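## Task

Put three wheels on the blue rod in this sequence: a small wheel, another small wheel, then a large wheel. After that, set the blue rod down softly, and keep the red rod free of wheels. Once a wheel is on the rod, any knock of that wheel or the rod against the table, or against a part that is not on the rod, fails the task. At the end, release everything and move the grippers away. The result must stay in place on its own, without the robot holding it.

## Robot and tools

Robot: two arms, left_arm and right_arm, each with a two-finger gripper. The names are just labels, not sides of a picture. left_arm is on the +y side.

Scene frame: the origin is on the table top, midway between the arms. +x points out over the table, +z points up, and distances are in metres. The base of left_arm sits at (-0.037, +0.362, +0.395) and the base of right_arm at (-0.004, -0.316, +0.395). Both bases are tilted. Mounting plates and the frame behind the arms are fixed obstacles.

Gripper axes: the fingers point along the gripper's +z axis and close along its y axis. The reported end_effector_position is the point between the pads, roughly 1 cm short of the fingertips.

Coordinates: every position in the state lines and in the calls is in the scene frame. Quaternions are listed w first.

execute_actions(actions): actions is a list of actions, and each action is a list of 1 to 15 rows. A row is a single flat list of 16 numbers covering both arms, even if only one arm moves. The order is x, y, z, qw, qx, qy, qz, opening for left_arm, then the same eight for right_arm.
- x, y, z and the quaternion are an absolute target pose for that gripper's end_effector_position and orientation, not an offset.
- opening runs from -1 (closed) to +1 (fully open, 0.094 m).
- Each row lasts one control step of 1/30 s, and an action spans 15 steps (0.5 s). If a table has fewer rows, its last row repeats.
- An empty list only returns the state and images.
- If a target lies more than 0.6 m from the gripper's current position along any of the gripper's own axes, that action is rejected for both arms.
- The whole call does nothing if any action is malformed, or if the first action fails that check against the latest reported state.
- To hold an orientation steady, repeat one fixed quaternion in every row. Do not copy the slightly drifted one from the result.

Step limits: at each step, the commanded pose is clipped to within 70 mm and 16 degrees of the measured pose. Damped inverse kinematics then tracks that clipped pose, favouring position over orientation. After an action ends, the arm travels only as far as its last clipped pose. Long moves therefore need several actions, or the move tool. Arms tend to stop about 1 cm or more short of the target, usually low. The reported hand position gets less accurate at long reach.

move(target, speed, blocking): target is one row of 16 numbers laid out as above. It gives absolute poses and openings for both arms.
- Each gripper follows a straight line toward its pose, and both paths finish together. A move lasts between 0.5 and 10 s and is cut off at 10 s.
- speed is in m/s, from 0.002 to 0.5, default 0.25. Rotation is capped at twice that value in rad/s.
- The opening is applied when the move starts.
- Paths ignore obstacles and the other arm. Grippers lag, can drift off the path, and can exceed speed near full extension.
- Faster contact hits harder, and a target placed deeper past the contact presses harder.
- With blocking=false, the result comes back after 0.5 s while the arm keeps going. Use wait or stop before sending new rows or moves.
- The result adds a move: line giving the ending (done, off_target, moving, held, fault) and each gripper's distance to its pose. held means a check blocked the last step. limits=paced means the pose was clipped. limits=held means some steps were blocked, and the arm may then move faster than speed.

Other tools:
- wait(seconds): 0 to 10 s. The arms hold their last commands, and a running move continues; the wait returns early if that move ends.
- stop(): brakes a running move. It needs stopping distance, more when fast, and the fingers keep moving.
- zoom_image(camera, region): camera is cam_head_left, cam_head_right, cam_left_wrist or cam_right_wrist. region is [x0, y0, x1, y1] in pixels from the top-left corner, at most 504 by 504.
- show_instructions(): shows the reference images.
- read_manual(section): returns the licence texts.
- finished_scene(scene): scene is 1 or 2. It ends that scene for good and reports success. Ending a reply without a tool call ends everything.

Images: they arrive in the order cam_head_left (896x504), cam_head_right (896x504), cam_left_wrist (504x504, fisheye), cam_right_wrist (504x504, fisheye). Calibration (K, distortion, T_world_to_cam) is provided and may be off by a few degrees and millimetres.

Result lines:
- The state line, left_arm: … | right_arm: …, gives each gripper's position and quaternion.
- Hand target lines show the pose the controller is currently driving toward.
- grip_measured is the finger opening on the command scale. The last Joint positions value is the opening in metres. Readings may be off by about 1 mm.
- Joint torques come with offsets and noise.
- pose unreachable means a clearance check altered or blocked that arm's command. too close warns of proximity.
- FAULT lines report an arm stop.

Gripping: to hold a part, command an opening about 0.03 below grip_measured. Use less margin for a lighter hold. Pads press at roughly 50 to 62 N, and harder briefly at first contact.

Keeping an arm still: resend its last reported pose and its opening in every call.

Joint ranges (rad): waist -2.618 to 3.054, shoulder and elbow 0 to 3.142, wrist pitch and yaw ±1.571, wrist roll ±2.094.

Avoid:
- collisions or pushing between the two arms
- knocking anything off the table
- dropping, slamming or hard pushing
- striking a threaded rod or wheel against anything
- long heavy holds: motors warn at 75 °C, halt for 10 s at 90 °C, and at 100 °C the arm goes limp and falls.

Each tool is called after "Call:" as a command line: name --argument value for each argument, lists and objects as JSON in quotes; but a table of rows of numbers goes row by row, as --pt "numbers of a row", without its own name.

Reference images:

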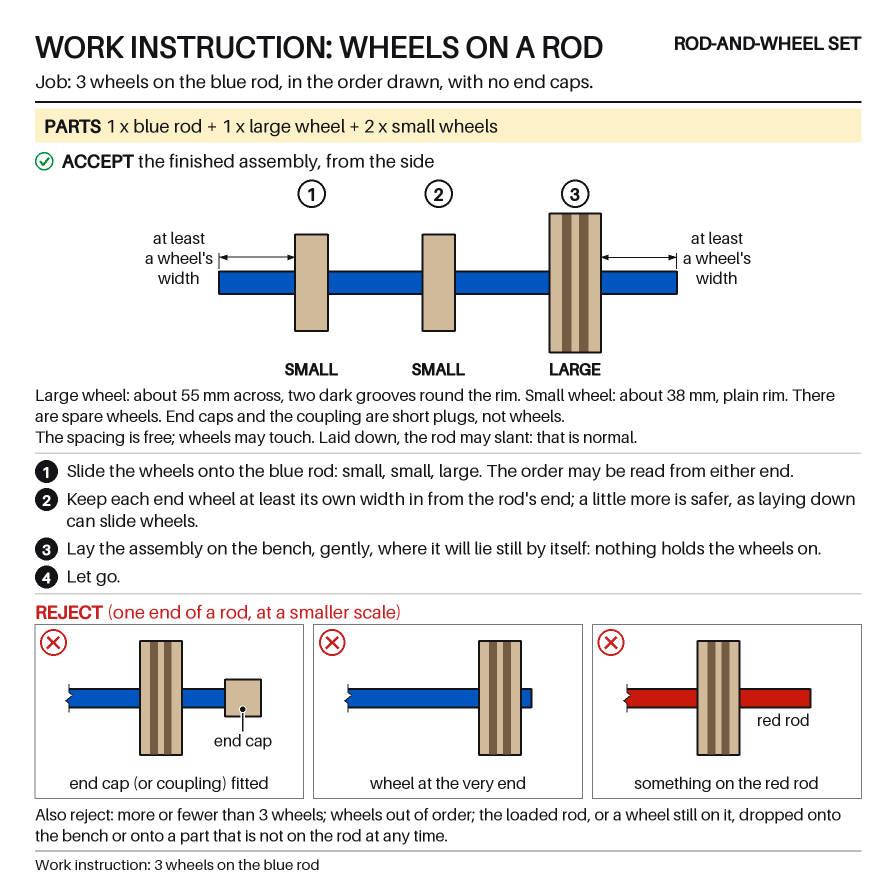

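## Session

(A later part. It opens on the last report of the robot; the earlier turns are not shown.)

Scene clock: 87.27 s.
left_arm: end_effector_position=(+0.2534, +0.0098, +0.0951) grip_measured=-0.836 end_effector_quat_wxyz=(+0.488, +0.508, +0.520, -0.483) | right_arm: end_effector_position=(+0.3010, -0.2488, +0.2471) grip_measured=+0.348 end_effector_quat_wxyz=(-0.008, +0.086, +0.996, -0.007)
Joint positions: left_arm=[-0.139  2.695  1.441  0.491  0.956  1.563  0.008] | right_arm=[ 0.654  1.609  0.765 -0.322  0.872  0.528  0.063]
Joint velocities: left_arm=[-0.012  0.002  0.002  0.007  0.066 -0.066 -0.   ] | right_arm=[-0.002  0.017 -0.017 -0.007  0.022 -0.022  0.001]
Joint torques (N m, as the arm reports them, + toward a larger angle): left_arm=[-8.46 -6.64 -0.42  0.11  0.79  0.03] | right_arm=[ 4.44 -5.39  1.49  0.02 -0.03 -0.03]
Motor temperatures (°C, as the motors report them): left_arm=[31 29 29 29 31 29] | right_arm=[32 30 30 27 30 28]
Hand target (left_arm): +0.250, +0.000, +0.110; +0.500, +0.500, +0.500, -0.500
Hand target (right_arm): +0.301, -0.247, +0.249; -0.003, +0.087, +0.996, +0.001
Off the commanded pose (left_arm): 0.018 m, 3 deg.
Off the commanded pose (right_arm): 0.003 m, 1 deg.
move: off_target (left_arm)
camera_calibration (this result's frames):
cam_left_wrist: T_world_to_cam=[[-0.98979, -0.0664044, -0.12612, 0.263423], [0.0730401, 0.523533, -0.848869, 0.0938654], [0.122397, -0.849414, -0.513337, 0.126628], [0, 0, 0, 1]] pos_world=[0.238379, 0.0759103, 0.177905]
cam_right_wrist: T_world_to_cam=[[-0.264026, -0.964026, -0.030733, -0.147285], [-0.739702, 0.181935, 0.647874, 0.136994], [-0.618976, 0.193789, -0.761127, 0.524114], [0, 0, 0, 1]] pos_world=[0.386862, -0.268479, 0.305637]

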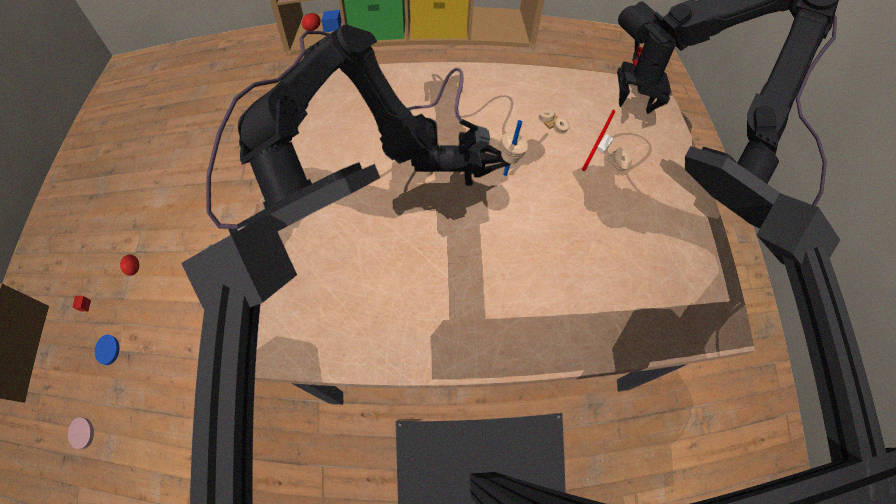

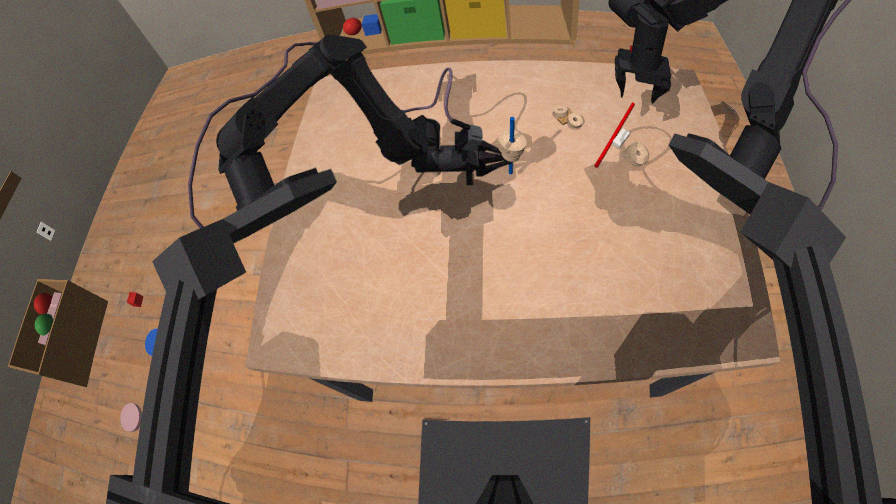

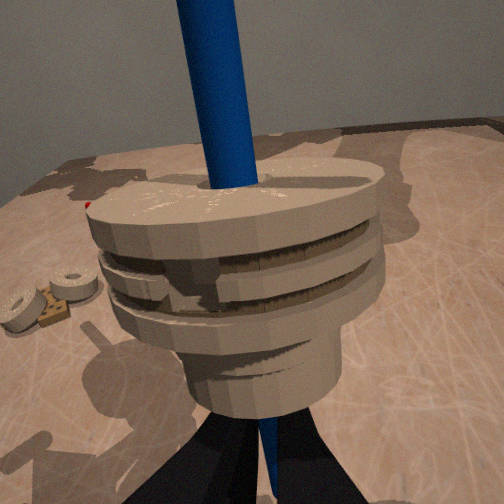

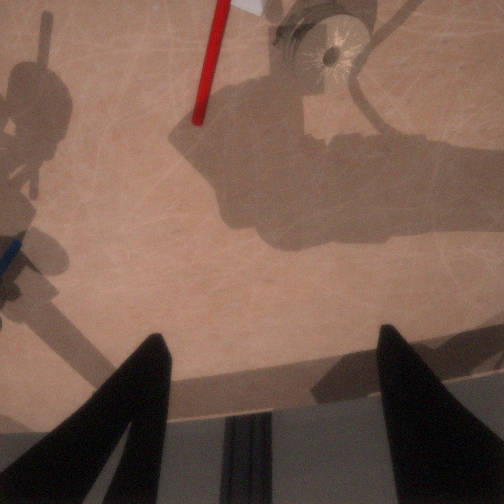

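Call:
move --target '[0.25,0.03,0.075,0.080,0.7026,0.7026,-0.080,-0.9, 0.3,-0.25,0.25,0,0.087,0.996,0,0.35]' --speed 0.25

Call:
move --target '[0.25,0.03,0.04,0.080,0.7026,0.7026,-0.080,-0.9, 0.3,-0.25,0.25,0,0.087,0.996,0,0.35]' --speed 0.03

Call:
zoom_image --camera "cam_head_right" --region '[440, 90, 600, 220]'

Scene clock: 90.70 s.
left_arm: end_effector_position=(+0.2496, +0.0442, +0.0688) grip_measured=-0.836 end_effector_quat_wxyz=(+0.072, +0.699, +0.708, -0.070) | right_arm: end_effector_position=(+0.2974, -0.2486, +0.2461) grip_measured=+0.348 end_effector_quat_wxyz=(-0.009, +0.080, +0.997, -0.007)
Joint positions: left_arm=[-0.533  2.537  1.36   0.256 -0.62   1.244  0.008] | right_arm=[ 0.654  1.609  0.752 -0.312  0.871  0.517  0.063]
Joint velocities: left_arm=[ 0.022  0.017 -0.012 -0.066 -0.095 -0.022 -0.001] | right_arm=[ 0.002 -0.012 -0.002 -0.022  0.037  0.007 -0.   ]
Joint torques (N m, as the arm reports them, + toward a larger angle): left_arm=[-10.29  -6.93   2.36   0.09   0.16  -0.06] | right_arm=[ 4.25 -6.27  1.37  0.07 -0.01 -0.05]
Motor temperatures (°C, as the motors report them): left_arm=[31 29 29 29 31 29] | right_arm=[31 30 30 27 30 28]
Hand target (left_arm): +0.251, +0.031, +0.076; +0.082, +0.701, +0.704, -0.077
Hand target (right_arm): +0.300, -0.250, +0.250; -0.000, +0.087, +0.996, -0.000
Off the commanded pose (left_arm): 0.015 m, 2 deg.
Off the commanded pose (right_arm): 0.005 m, 2 deg.
move: off_target (left_arm)
camera_calibration (this result's frames):
cam_left_wrist: T_world_to_cam=[[-0.99107, 0.10469, -0.0825908, 0.248403], [0.0769317, 0.9548, 0.287119, -0.0443932], [0.108916, 0.278201, -0.954328, 0.126665], [0, 0, 0, 1]] pos_world=[0.235804, -0.018857, 0.154142]
cam_right_wrist: T_world_to_cam=[[-0.251458, -0.967386, -0.0305499, -0.152679], [-0.7407, 0.172025, 0.649439, 0.132425], [-0.623003, 0.185935, -0.7598, 0.519967], [0, 0, 0, 1]] pos_world=[0.383636, -0.26716, 0.304404]

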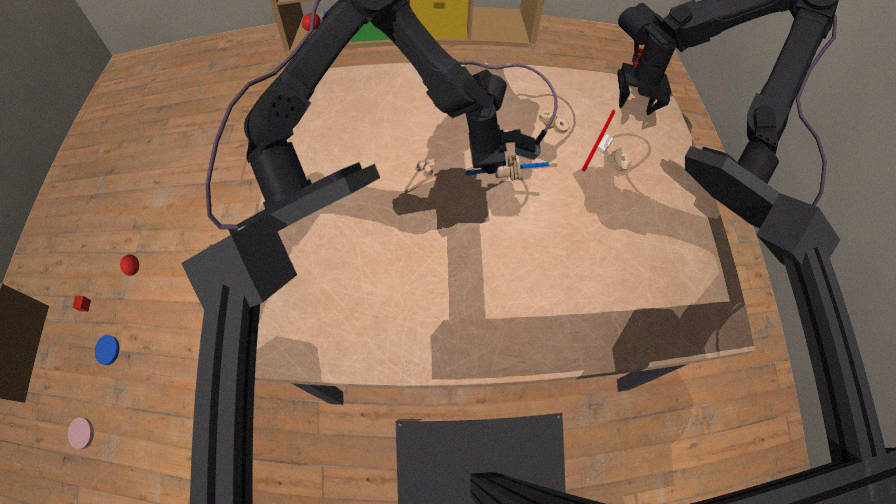

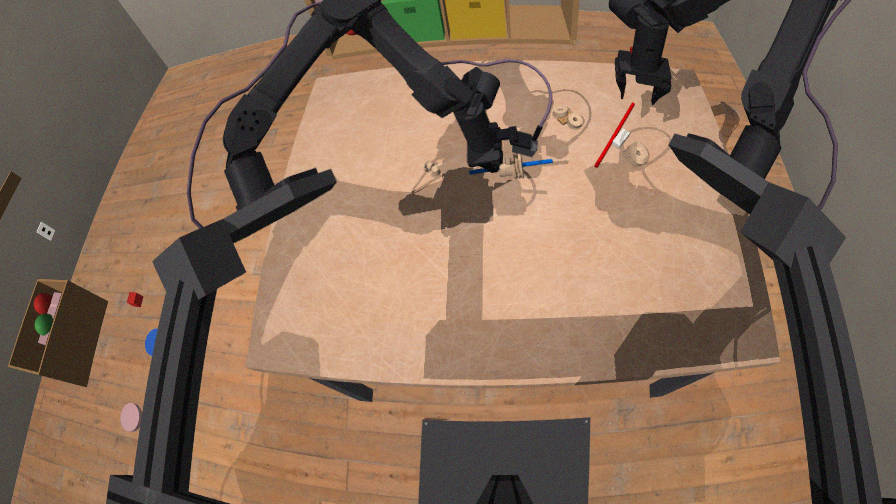

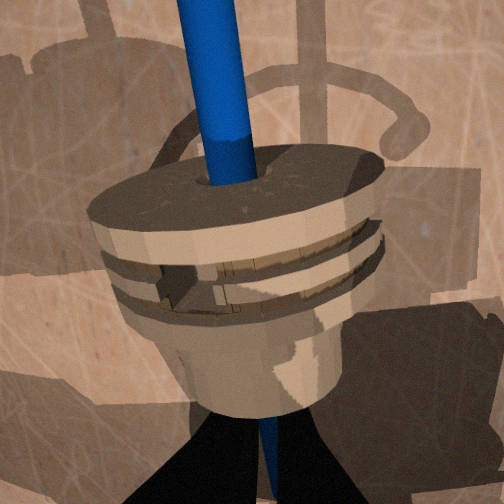

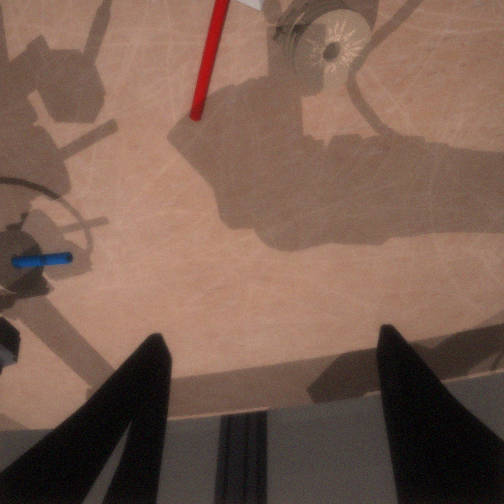

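Scene clock: 92.07 s.
left_arm: end_effector_position=(+0.2456, +0.0427, +0.0372) grip_measured=-0.836 end_effector_quat_wxyz=(+0.063, +0.703, +0.705, -0.071) | right_arm: end_effector_position=(+0.2974, -0.2486, +0.2461) grip_measured=+0.348 end_effector_quat_wxyz=(-0.009, +0.080, +0.997, -0.007)
Joint positions: left_arm=[-0.488  2.631  1.453  0.261 -0.6    1.284  0.008] | right_arm=[ 0.654  1.609  0.752 -0.312  0.871  0.517  0.063]
Joint velocities: left_arm=[-0.027  0.002  0.002 -0.037 -0.037  0.007 -0.001] | right_arm=[ 0.012  0.002  0.002 -0.081 -0.022  0.007  0.001]
Joint torques (N m, as the arm reports them, + toward a larger angle): left_arm=[-9.2  -6.75  2.27  0.3   0.25  0.05] | right_arm=[ 4.11 -6.22  1.46  0.02 -0.03 -0.02]
Motor temperatures (°C, as the motors report them): left_arm=[31 29 29 29 31 29] | right_arm=[31 30 30 27 30 28]
Hand target (left_arm): +0.250, +0.030, +0.041; +0.080, +0.703, +0.702, -0.080
Hand target (right_arm): +0.300, -0.250, +0.250; -0.000, +0.087, +0.996, -0.000
Off the commanded pose (left_arm): 0.014 m, 2 deg.
Off the commanded pose (right_arm): 0.005 m, 2 deg.
move: off_target (left_arm)
camera_calibration (this result's frames):
cam_left_wrist: T_world_to_cam=[[-0.990895, 0.115448, -0.0692734, 0.240965], [0.08993, 0.950447, 0.297596, -0.0369896], [0.100197, 0.288657, -0.952175, 0.0989351], [0, 0, 0, 1]] pos_world=[0.232184, -0.0212204, 0.121904]
cam_right_wrist: T_world_to_cam=[[-0.251458, -0.967386, -0.0305499, -0.152679], [-0.7407, 0.172025, 0.649439, 0.132425], [-0.623003, 0.185935, -0.7598, 0.519967], [0, 0, 0, 1]] pos_world=[0.383636, -0.26716, 0.304404]

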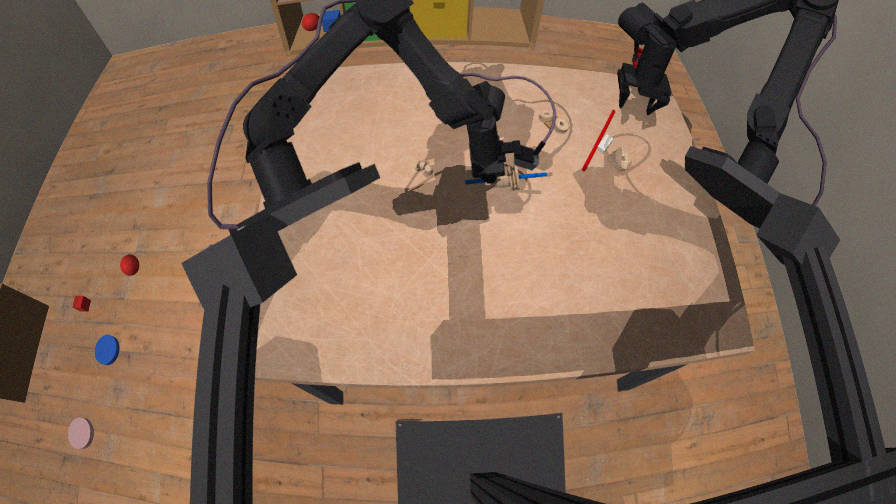

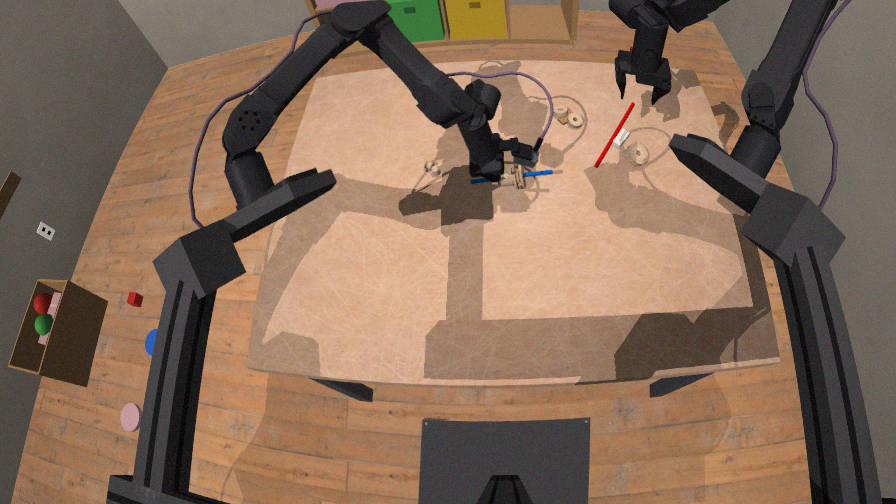

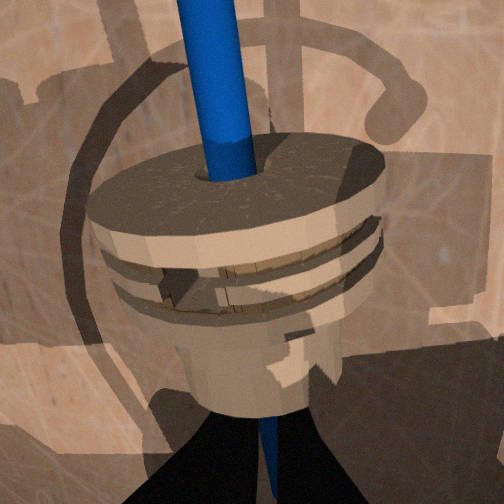

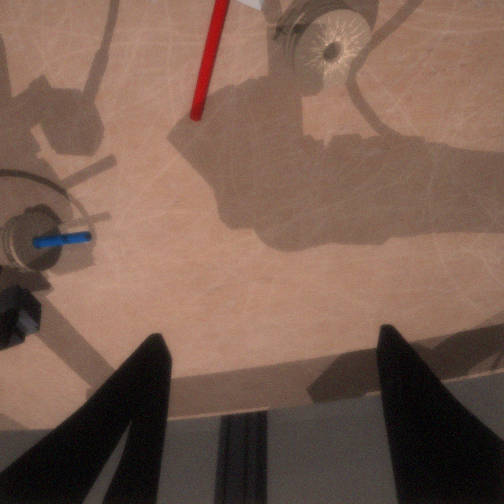

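Region (440, 90, 600, 220) of cam_head_right's 896x504 image, scaled by 3.150, with more detail than that image has; it fills the top 410 rows of this view, and the rest is white.

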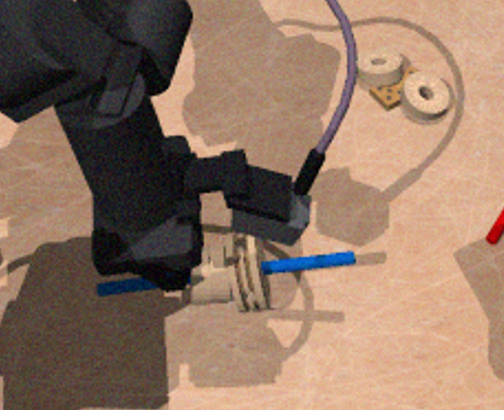

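The large wheel seems to be just touching. Lower slightly more, release, retreat.

Call:
move --target '[0.25,0.03,0.035,0.080,0.7026,0.7026,-0.080,-0.9, 0.3,-0.25,0.25,0,0.087,0.996,0,0.35]' --speed 0.015

Call:
move --target '[0.25,0.03,0.035,0.080,0.7026,0.7026,-0.080,-0.5, 0.3,-0.25,0.25,0,0.087,0.996,0,0.35]' --speed 0.015

Call:
move --target '[0.24,0.08,0.15,0.080,0.7026,0.7026,-0.080,-0.5, 0.3,-0.25,0.25,0,0.087,0.996,0,0.35]' --speed 0.12

Call:
zoom_image --camera "cam_head_right" --region '[440, 90, 600, 220]'

Scene clock: 93.73 s.
left_arm: end_effector_position=(+0.2461, +0.0451, +0.0306) grip_measured=-0.836 end_effector_quat_wxyz=(+0.061, +0.702, +0.706, -0.070) | right_arm: end_effector_position=(+0.2974, -0.2485, +0.2461) grip_measured=+0.348 end_effector_quat_wxyz=(-0.009, +0.080, +0.997, -0.007)
Joint positions: left_arm=[-0.474  2.643  1.466  0.265 -0.595  1.292  0.008] | right_arm=[ 0.654  1.609  0.752 -0.312  0.871  0.517  0.063]
Joint velocities: left_arm=[-0.002 -0.002  0.007  0.11  -0.022  0.051  0.   ] | right_arm=[ 0.012 -0.012  0.002 -0.007  0.066  0.051  0.   ]
Joint torques (N m, as the arm reports them, + toward a larger angle): left_arm=[-9.61 -6.7   2.31  0.29  0.29  0.05] | right_arm=[ 4.4  -6.31  1.31  0.02 -0.04  0.01]
Motor temperatures (°C, as the motors report them): left_arm=[31 29 29 29 31 29] | right_arm=[31 30 30 27 30 28]
Hand target (left_arm): +0.250, +0.030, +0.036; +0.080, +0.702, +0.703, -0.080
Hand target (right_arm): +0.300, -0.250, +0.250; -0.000, +0.087, +0.996, -0.000
Off the commanded pose (left_arm): 0.016 m, 2 deg.
Off the commanded pose (right_arm): 0.005 m, 2 deg.
move: off_target (left_arm)
camera_calibration (this result's frames):
cam_left_wrist: T_world_to_cam=[[-0.991363, 0.112733, -0.067009, 0.240966], [0.0876791, 0.949714, 0.300593, -0.0368701], [0.0975262, 0.292121, -0.951396, 0.0924509], [0, 0, 0, 1]] pos_world=[0.233101, -0.0191557, 0.115187]
cam_right_wrist: T_world_to_cam=[[-0.251732, -0.96731, -0.0306864, -0.152505], [-0.740801, 0.172188, 0.64928, 0.132581], [-0.622772, 0.186177, -0.75993, 0.520026], [0, 0, 0, 1]] pos_world=[0.383683, -0.267165, 0.304421]

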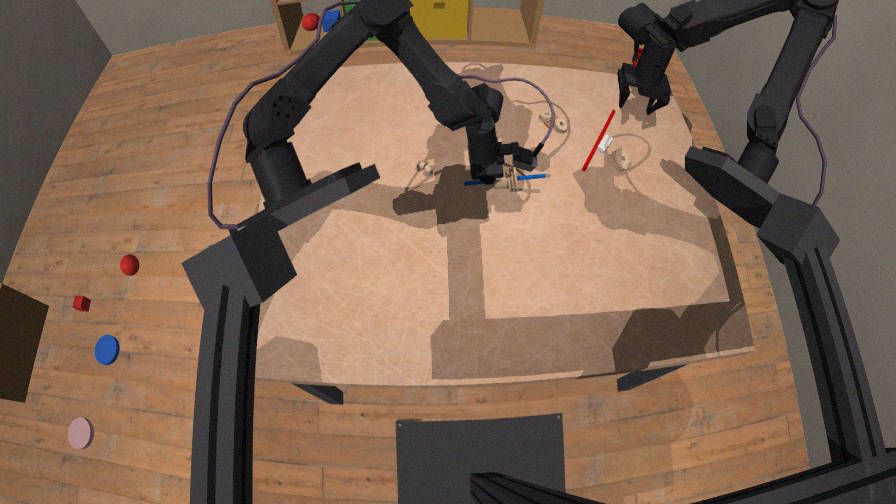

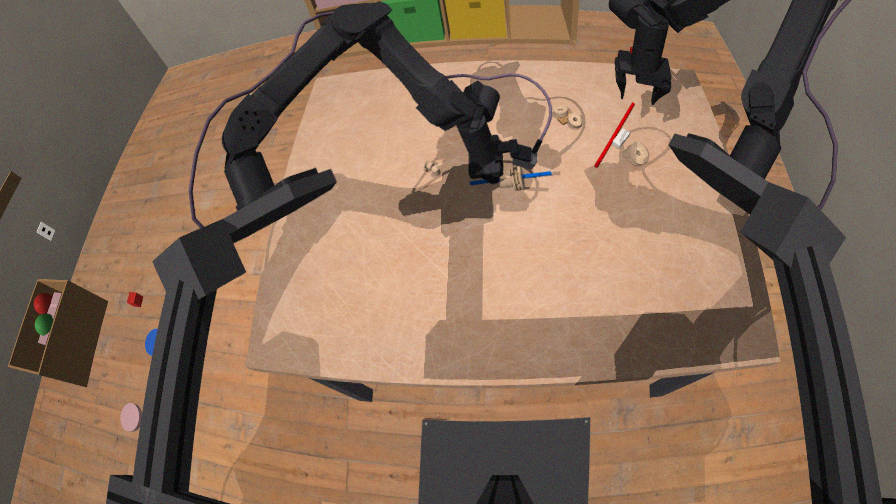

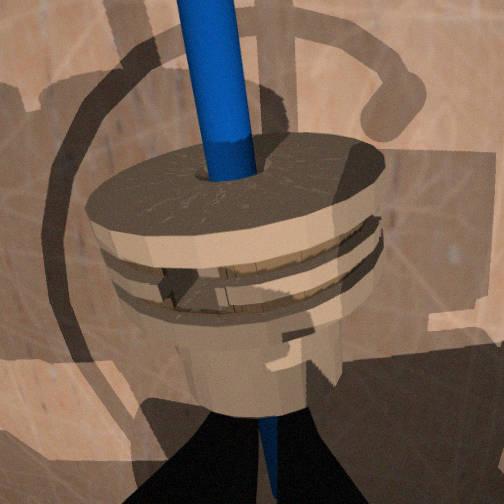

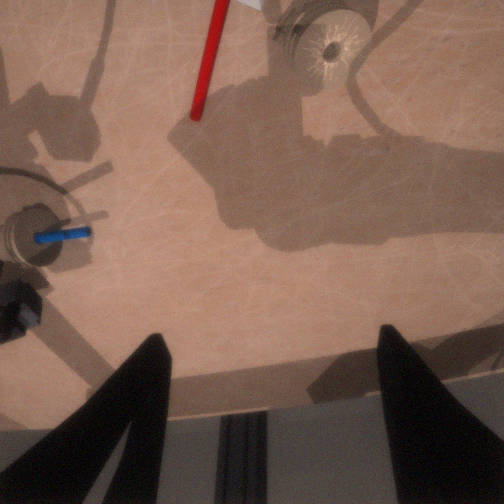

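Scene clock: 95.37 s.
left_arm: end_effector_position=(+0.2464, +0.0476, +0.0283) grip_measured=-0.503 end_effector_quat_wxyz=(+0.060, +0.700, +0.708, -0.071) | right_arm: end_effector_position=(+0.2974, -0.2485, +0.2461) grip_measured=+0.348 end_effector_quat_wxyz=(-0.009, +0.080, +0.997, -0.007)
Joint positions: left_arm=[-0.467  2.643  1.466  0.266 -0.59   1.292  0.023] | right_arm=[ 0.654  1.609  0.752 -0.312  0.871  0.517  0.063]
Joint velocities: left_arm=[-0.007 -0.002 -0.007  0.022 -0.037 -0.066  0.   ] | right_arm=[-0.012 -0.007  0.007 -0.022 -0.007 -0.007  0.001]
Joint torques (N m, as the arm reports them, + toward a larger angle): left_arm=[-10.26  -6.71   2.05   0.27   0.18   0.05] | right_arm=[ 4.46 -6.39  1.32  0.03 -0.03 -0.03]
Motor temperatures (°C, as the motors report them): left_arm=[31 29 29 29 31 29] | right_arm=[31 30 30 27 30 28]
Hand target (left_arm): +0.250, +0.030, +0.036; +0.080, +0.703, +0.703, -0.080
Hand target (right_arm): +0.300, -0.250, +0.250; -0.000, +0.087, +0.996, -0.000
Off the commanded pose (left_arm): 0.019 m, 3 deg.
Off the commanded pose (right_arm): 0.005 m, 2 deg.
move: off_target (left_arm)
camera_calibration (this result's frames):
cam_left_wrist: T_world_to_cam=[[-0.99204, 0.108733, -0.0635125, 0.24109], [0.0848246, 0.949802, 0.301134, -0.0378185], [0.0930675, 0.293349, -0.951465, 0.0904782], [0, 0, 0, 1]] pos_world=[0.233959, -0.0168361, 0.112787]
cam_right_wrist: T_world_to_cam=[[-0.251732, -0.96731, -0.0306864, -0.152505], [-0.740801, 0.172188, 0.64928, 0.132581], [-0.622772, 0.186177, -0.75993, 0.520026], [0, 0, 0, 1]] pos_world=[0.383683, -0.267165, 0.304421]

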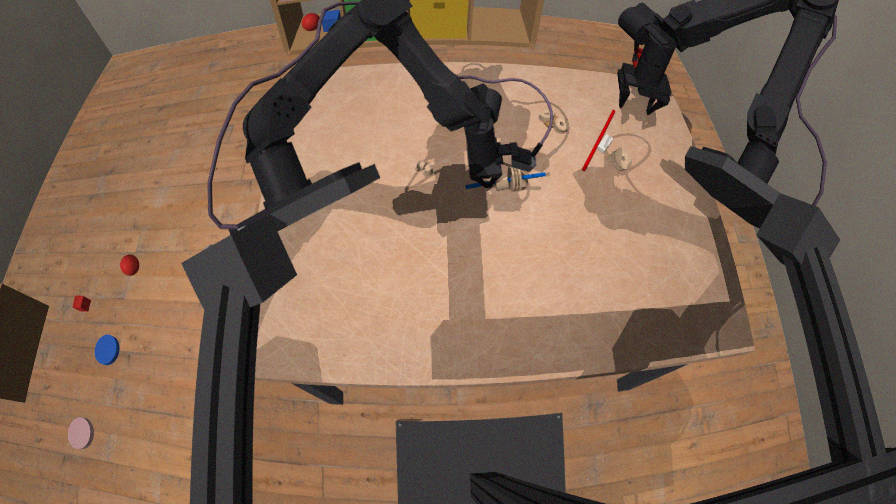

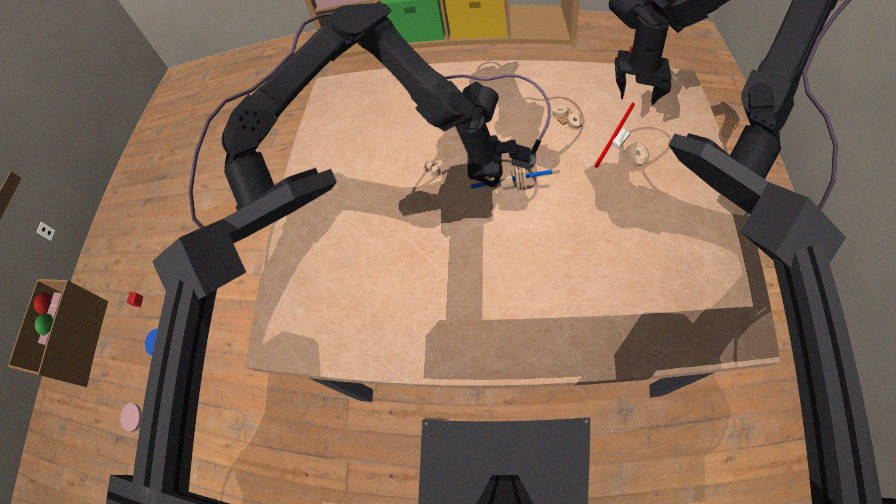

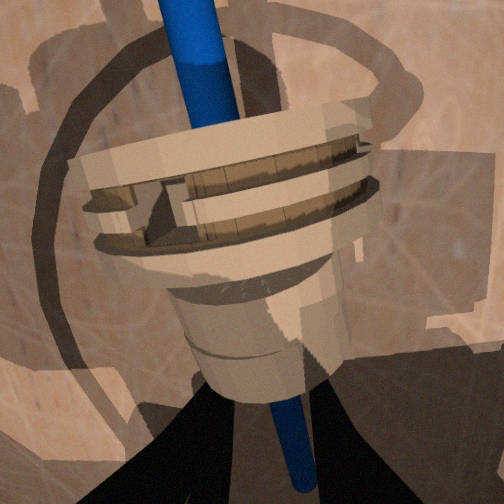

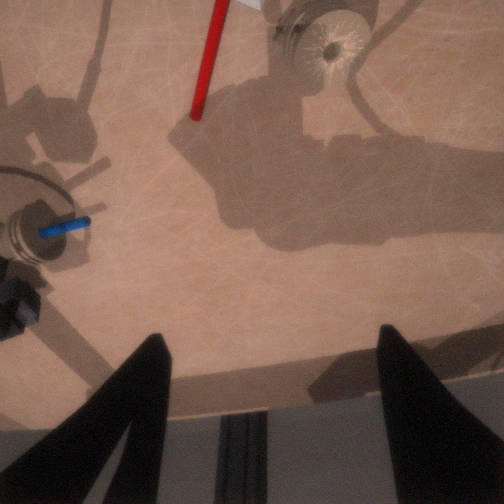

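Scene clock: 96.77 s.
left_arm: end_effector_position=(+0.2489, +0.0825, +0.1420) grip_measured=-0.503 end_effector_quat_wxyz=(+0.081, +0.696, +0.709, -0.073) | right_arm: end_effector_position=(+0.2974, -0.2485, +0.2461) grip_measured=+0.348 end_effector_quat_wxyz=(-0.009, +0.080, +0.997, -0.007)
Joint positions: left_arm=[-0.604  2.24   1.063  0.232 -0.651  1.178  0.023] | right_arm=[ 0.654  1.609  0.752 -0.312  0.871  0.517  0.063]
Joint velocities: left_arm=[-0.017  0.012 -0.007 -0.051 -0.066 -0.022 -0.   ] | right_arm=[-0.002 -0.002  0.002 -0.066 -0.007 -0.051  0.   ]
Joint torques (N m, as the arm reports them, + toward a larger angle): left_arm=[-8.78 -8.02 -0.84  0.2   0.11 -0.07] | right_arm=[ 4.47 -6.04  1.55  0.04 -0.06 -0.05]
Motor temperatures (°C, as the motors report them): left_arm=[31 29 29 29 31 29] | right_arm=[31 30 30 27 30 28]
Hand target (left_arm): +0.241, +0.081, +0.149; +0.080, +0.703, +0.703, -0.080
Hand target (right_arm): +0.300, -0.250, +0.250; -0.000, +0.087, +0.996, -0.000
Off the commanded pose (left_arm): 0.012 m, 1 deg.
Off the commanded pose (right_arm): 0.005 m, 2 deg.
move: off_target (left_arm)
camera_calibration (this result's frames):
cam_left_wrist: T_world_to_cam=[[-0.991077, 0.095181, -0.0933093, 0.252021], [0.0665387, 0.959881, 0.272399, -0.0976198], [0.115493, 0.26376, -0.957649, 0.185947], [0, 0, 0, 1]] pos_world=[0.234792, 0.0206704, 0.22818]
cam_right_wrist: T_world_to_cam=[[-0.251732, -0.96731, -0.0306864, -0.152505], [-0.740801, 0.172188, 0.64928, 0.132581], [-0.622772, 0.186177, -0.75993, 0.520026], [0, 0, 0, 1]] pos_world=[0.383683, -0.267165, 0.304421]

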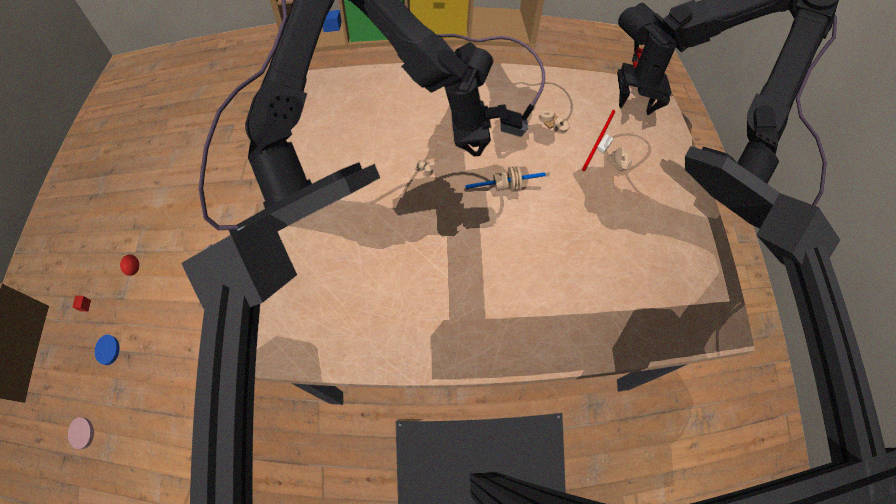

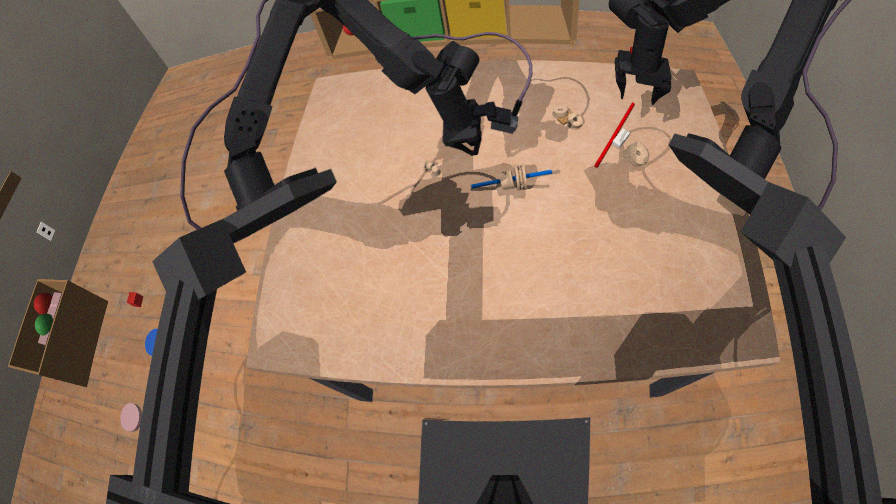

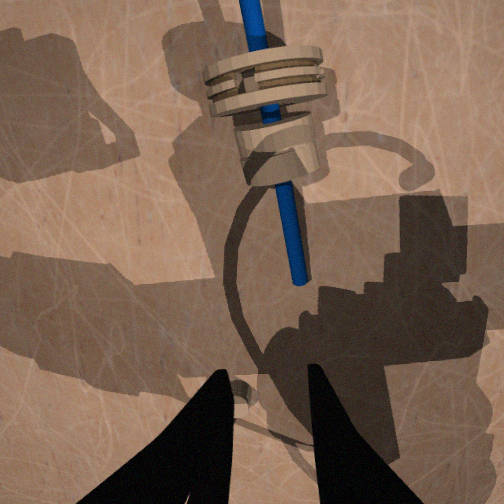

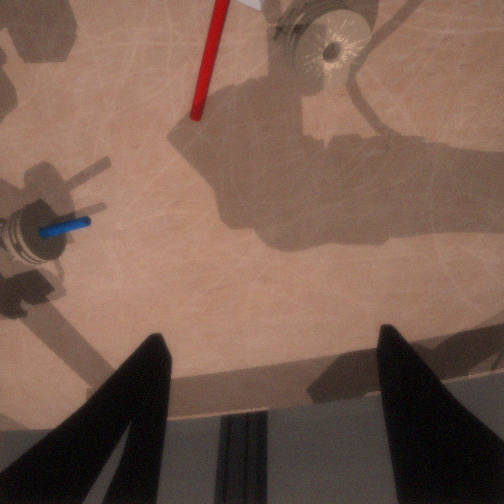

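Region (440, 90, 600, 220) of cam_head_right's 896x504 image, scaled by 3.150, with more detail than that image has; it fills the top 410 rows of this view, and the rest is white.

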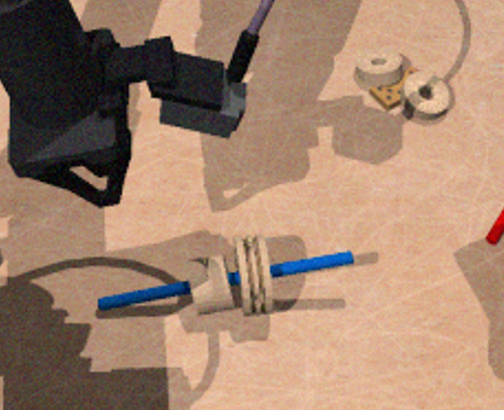

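Call:
finished_scene --scene 1

The scene is finished: the task was done.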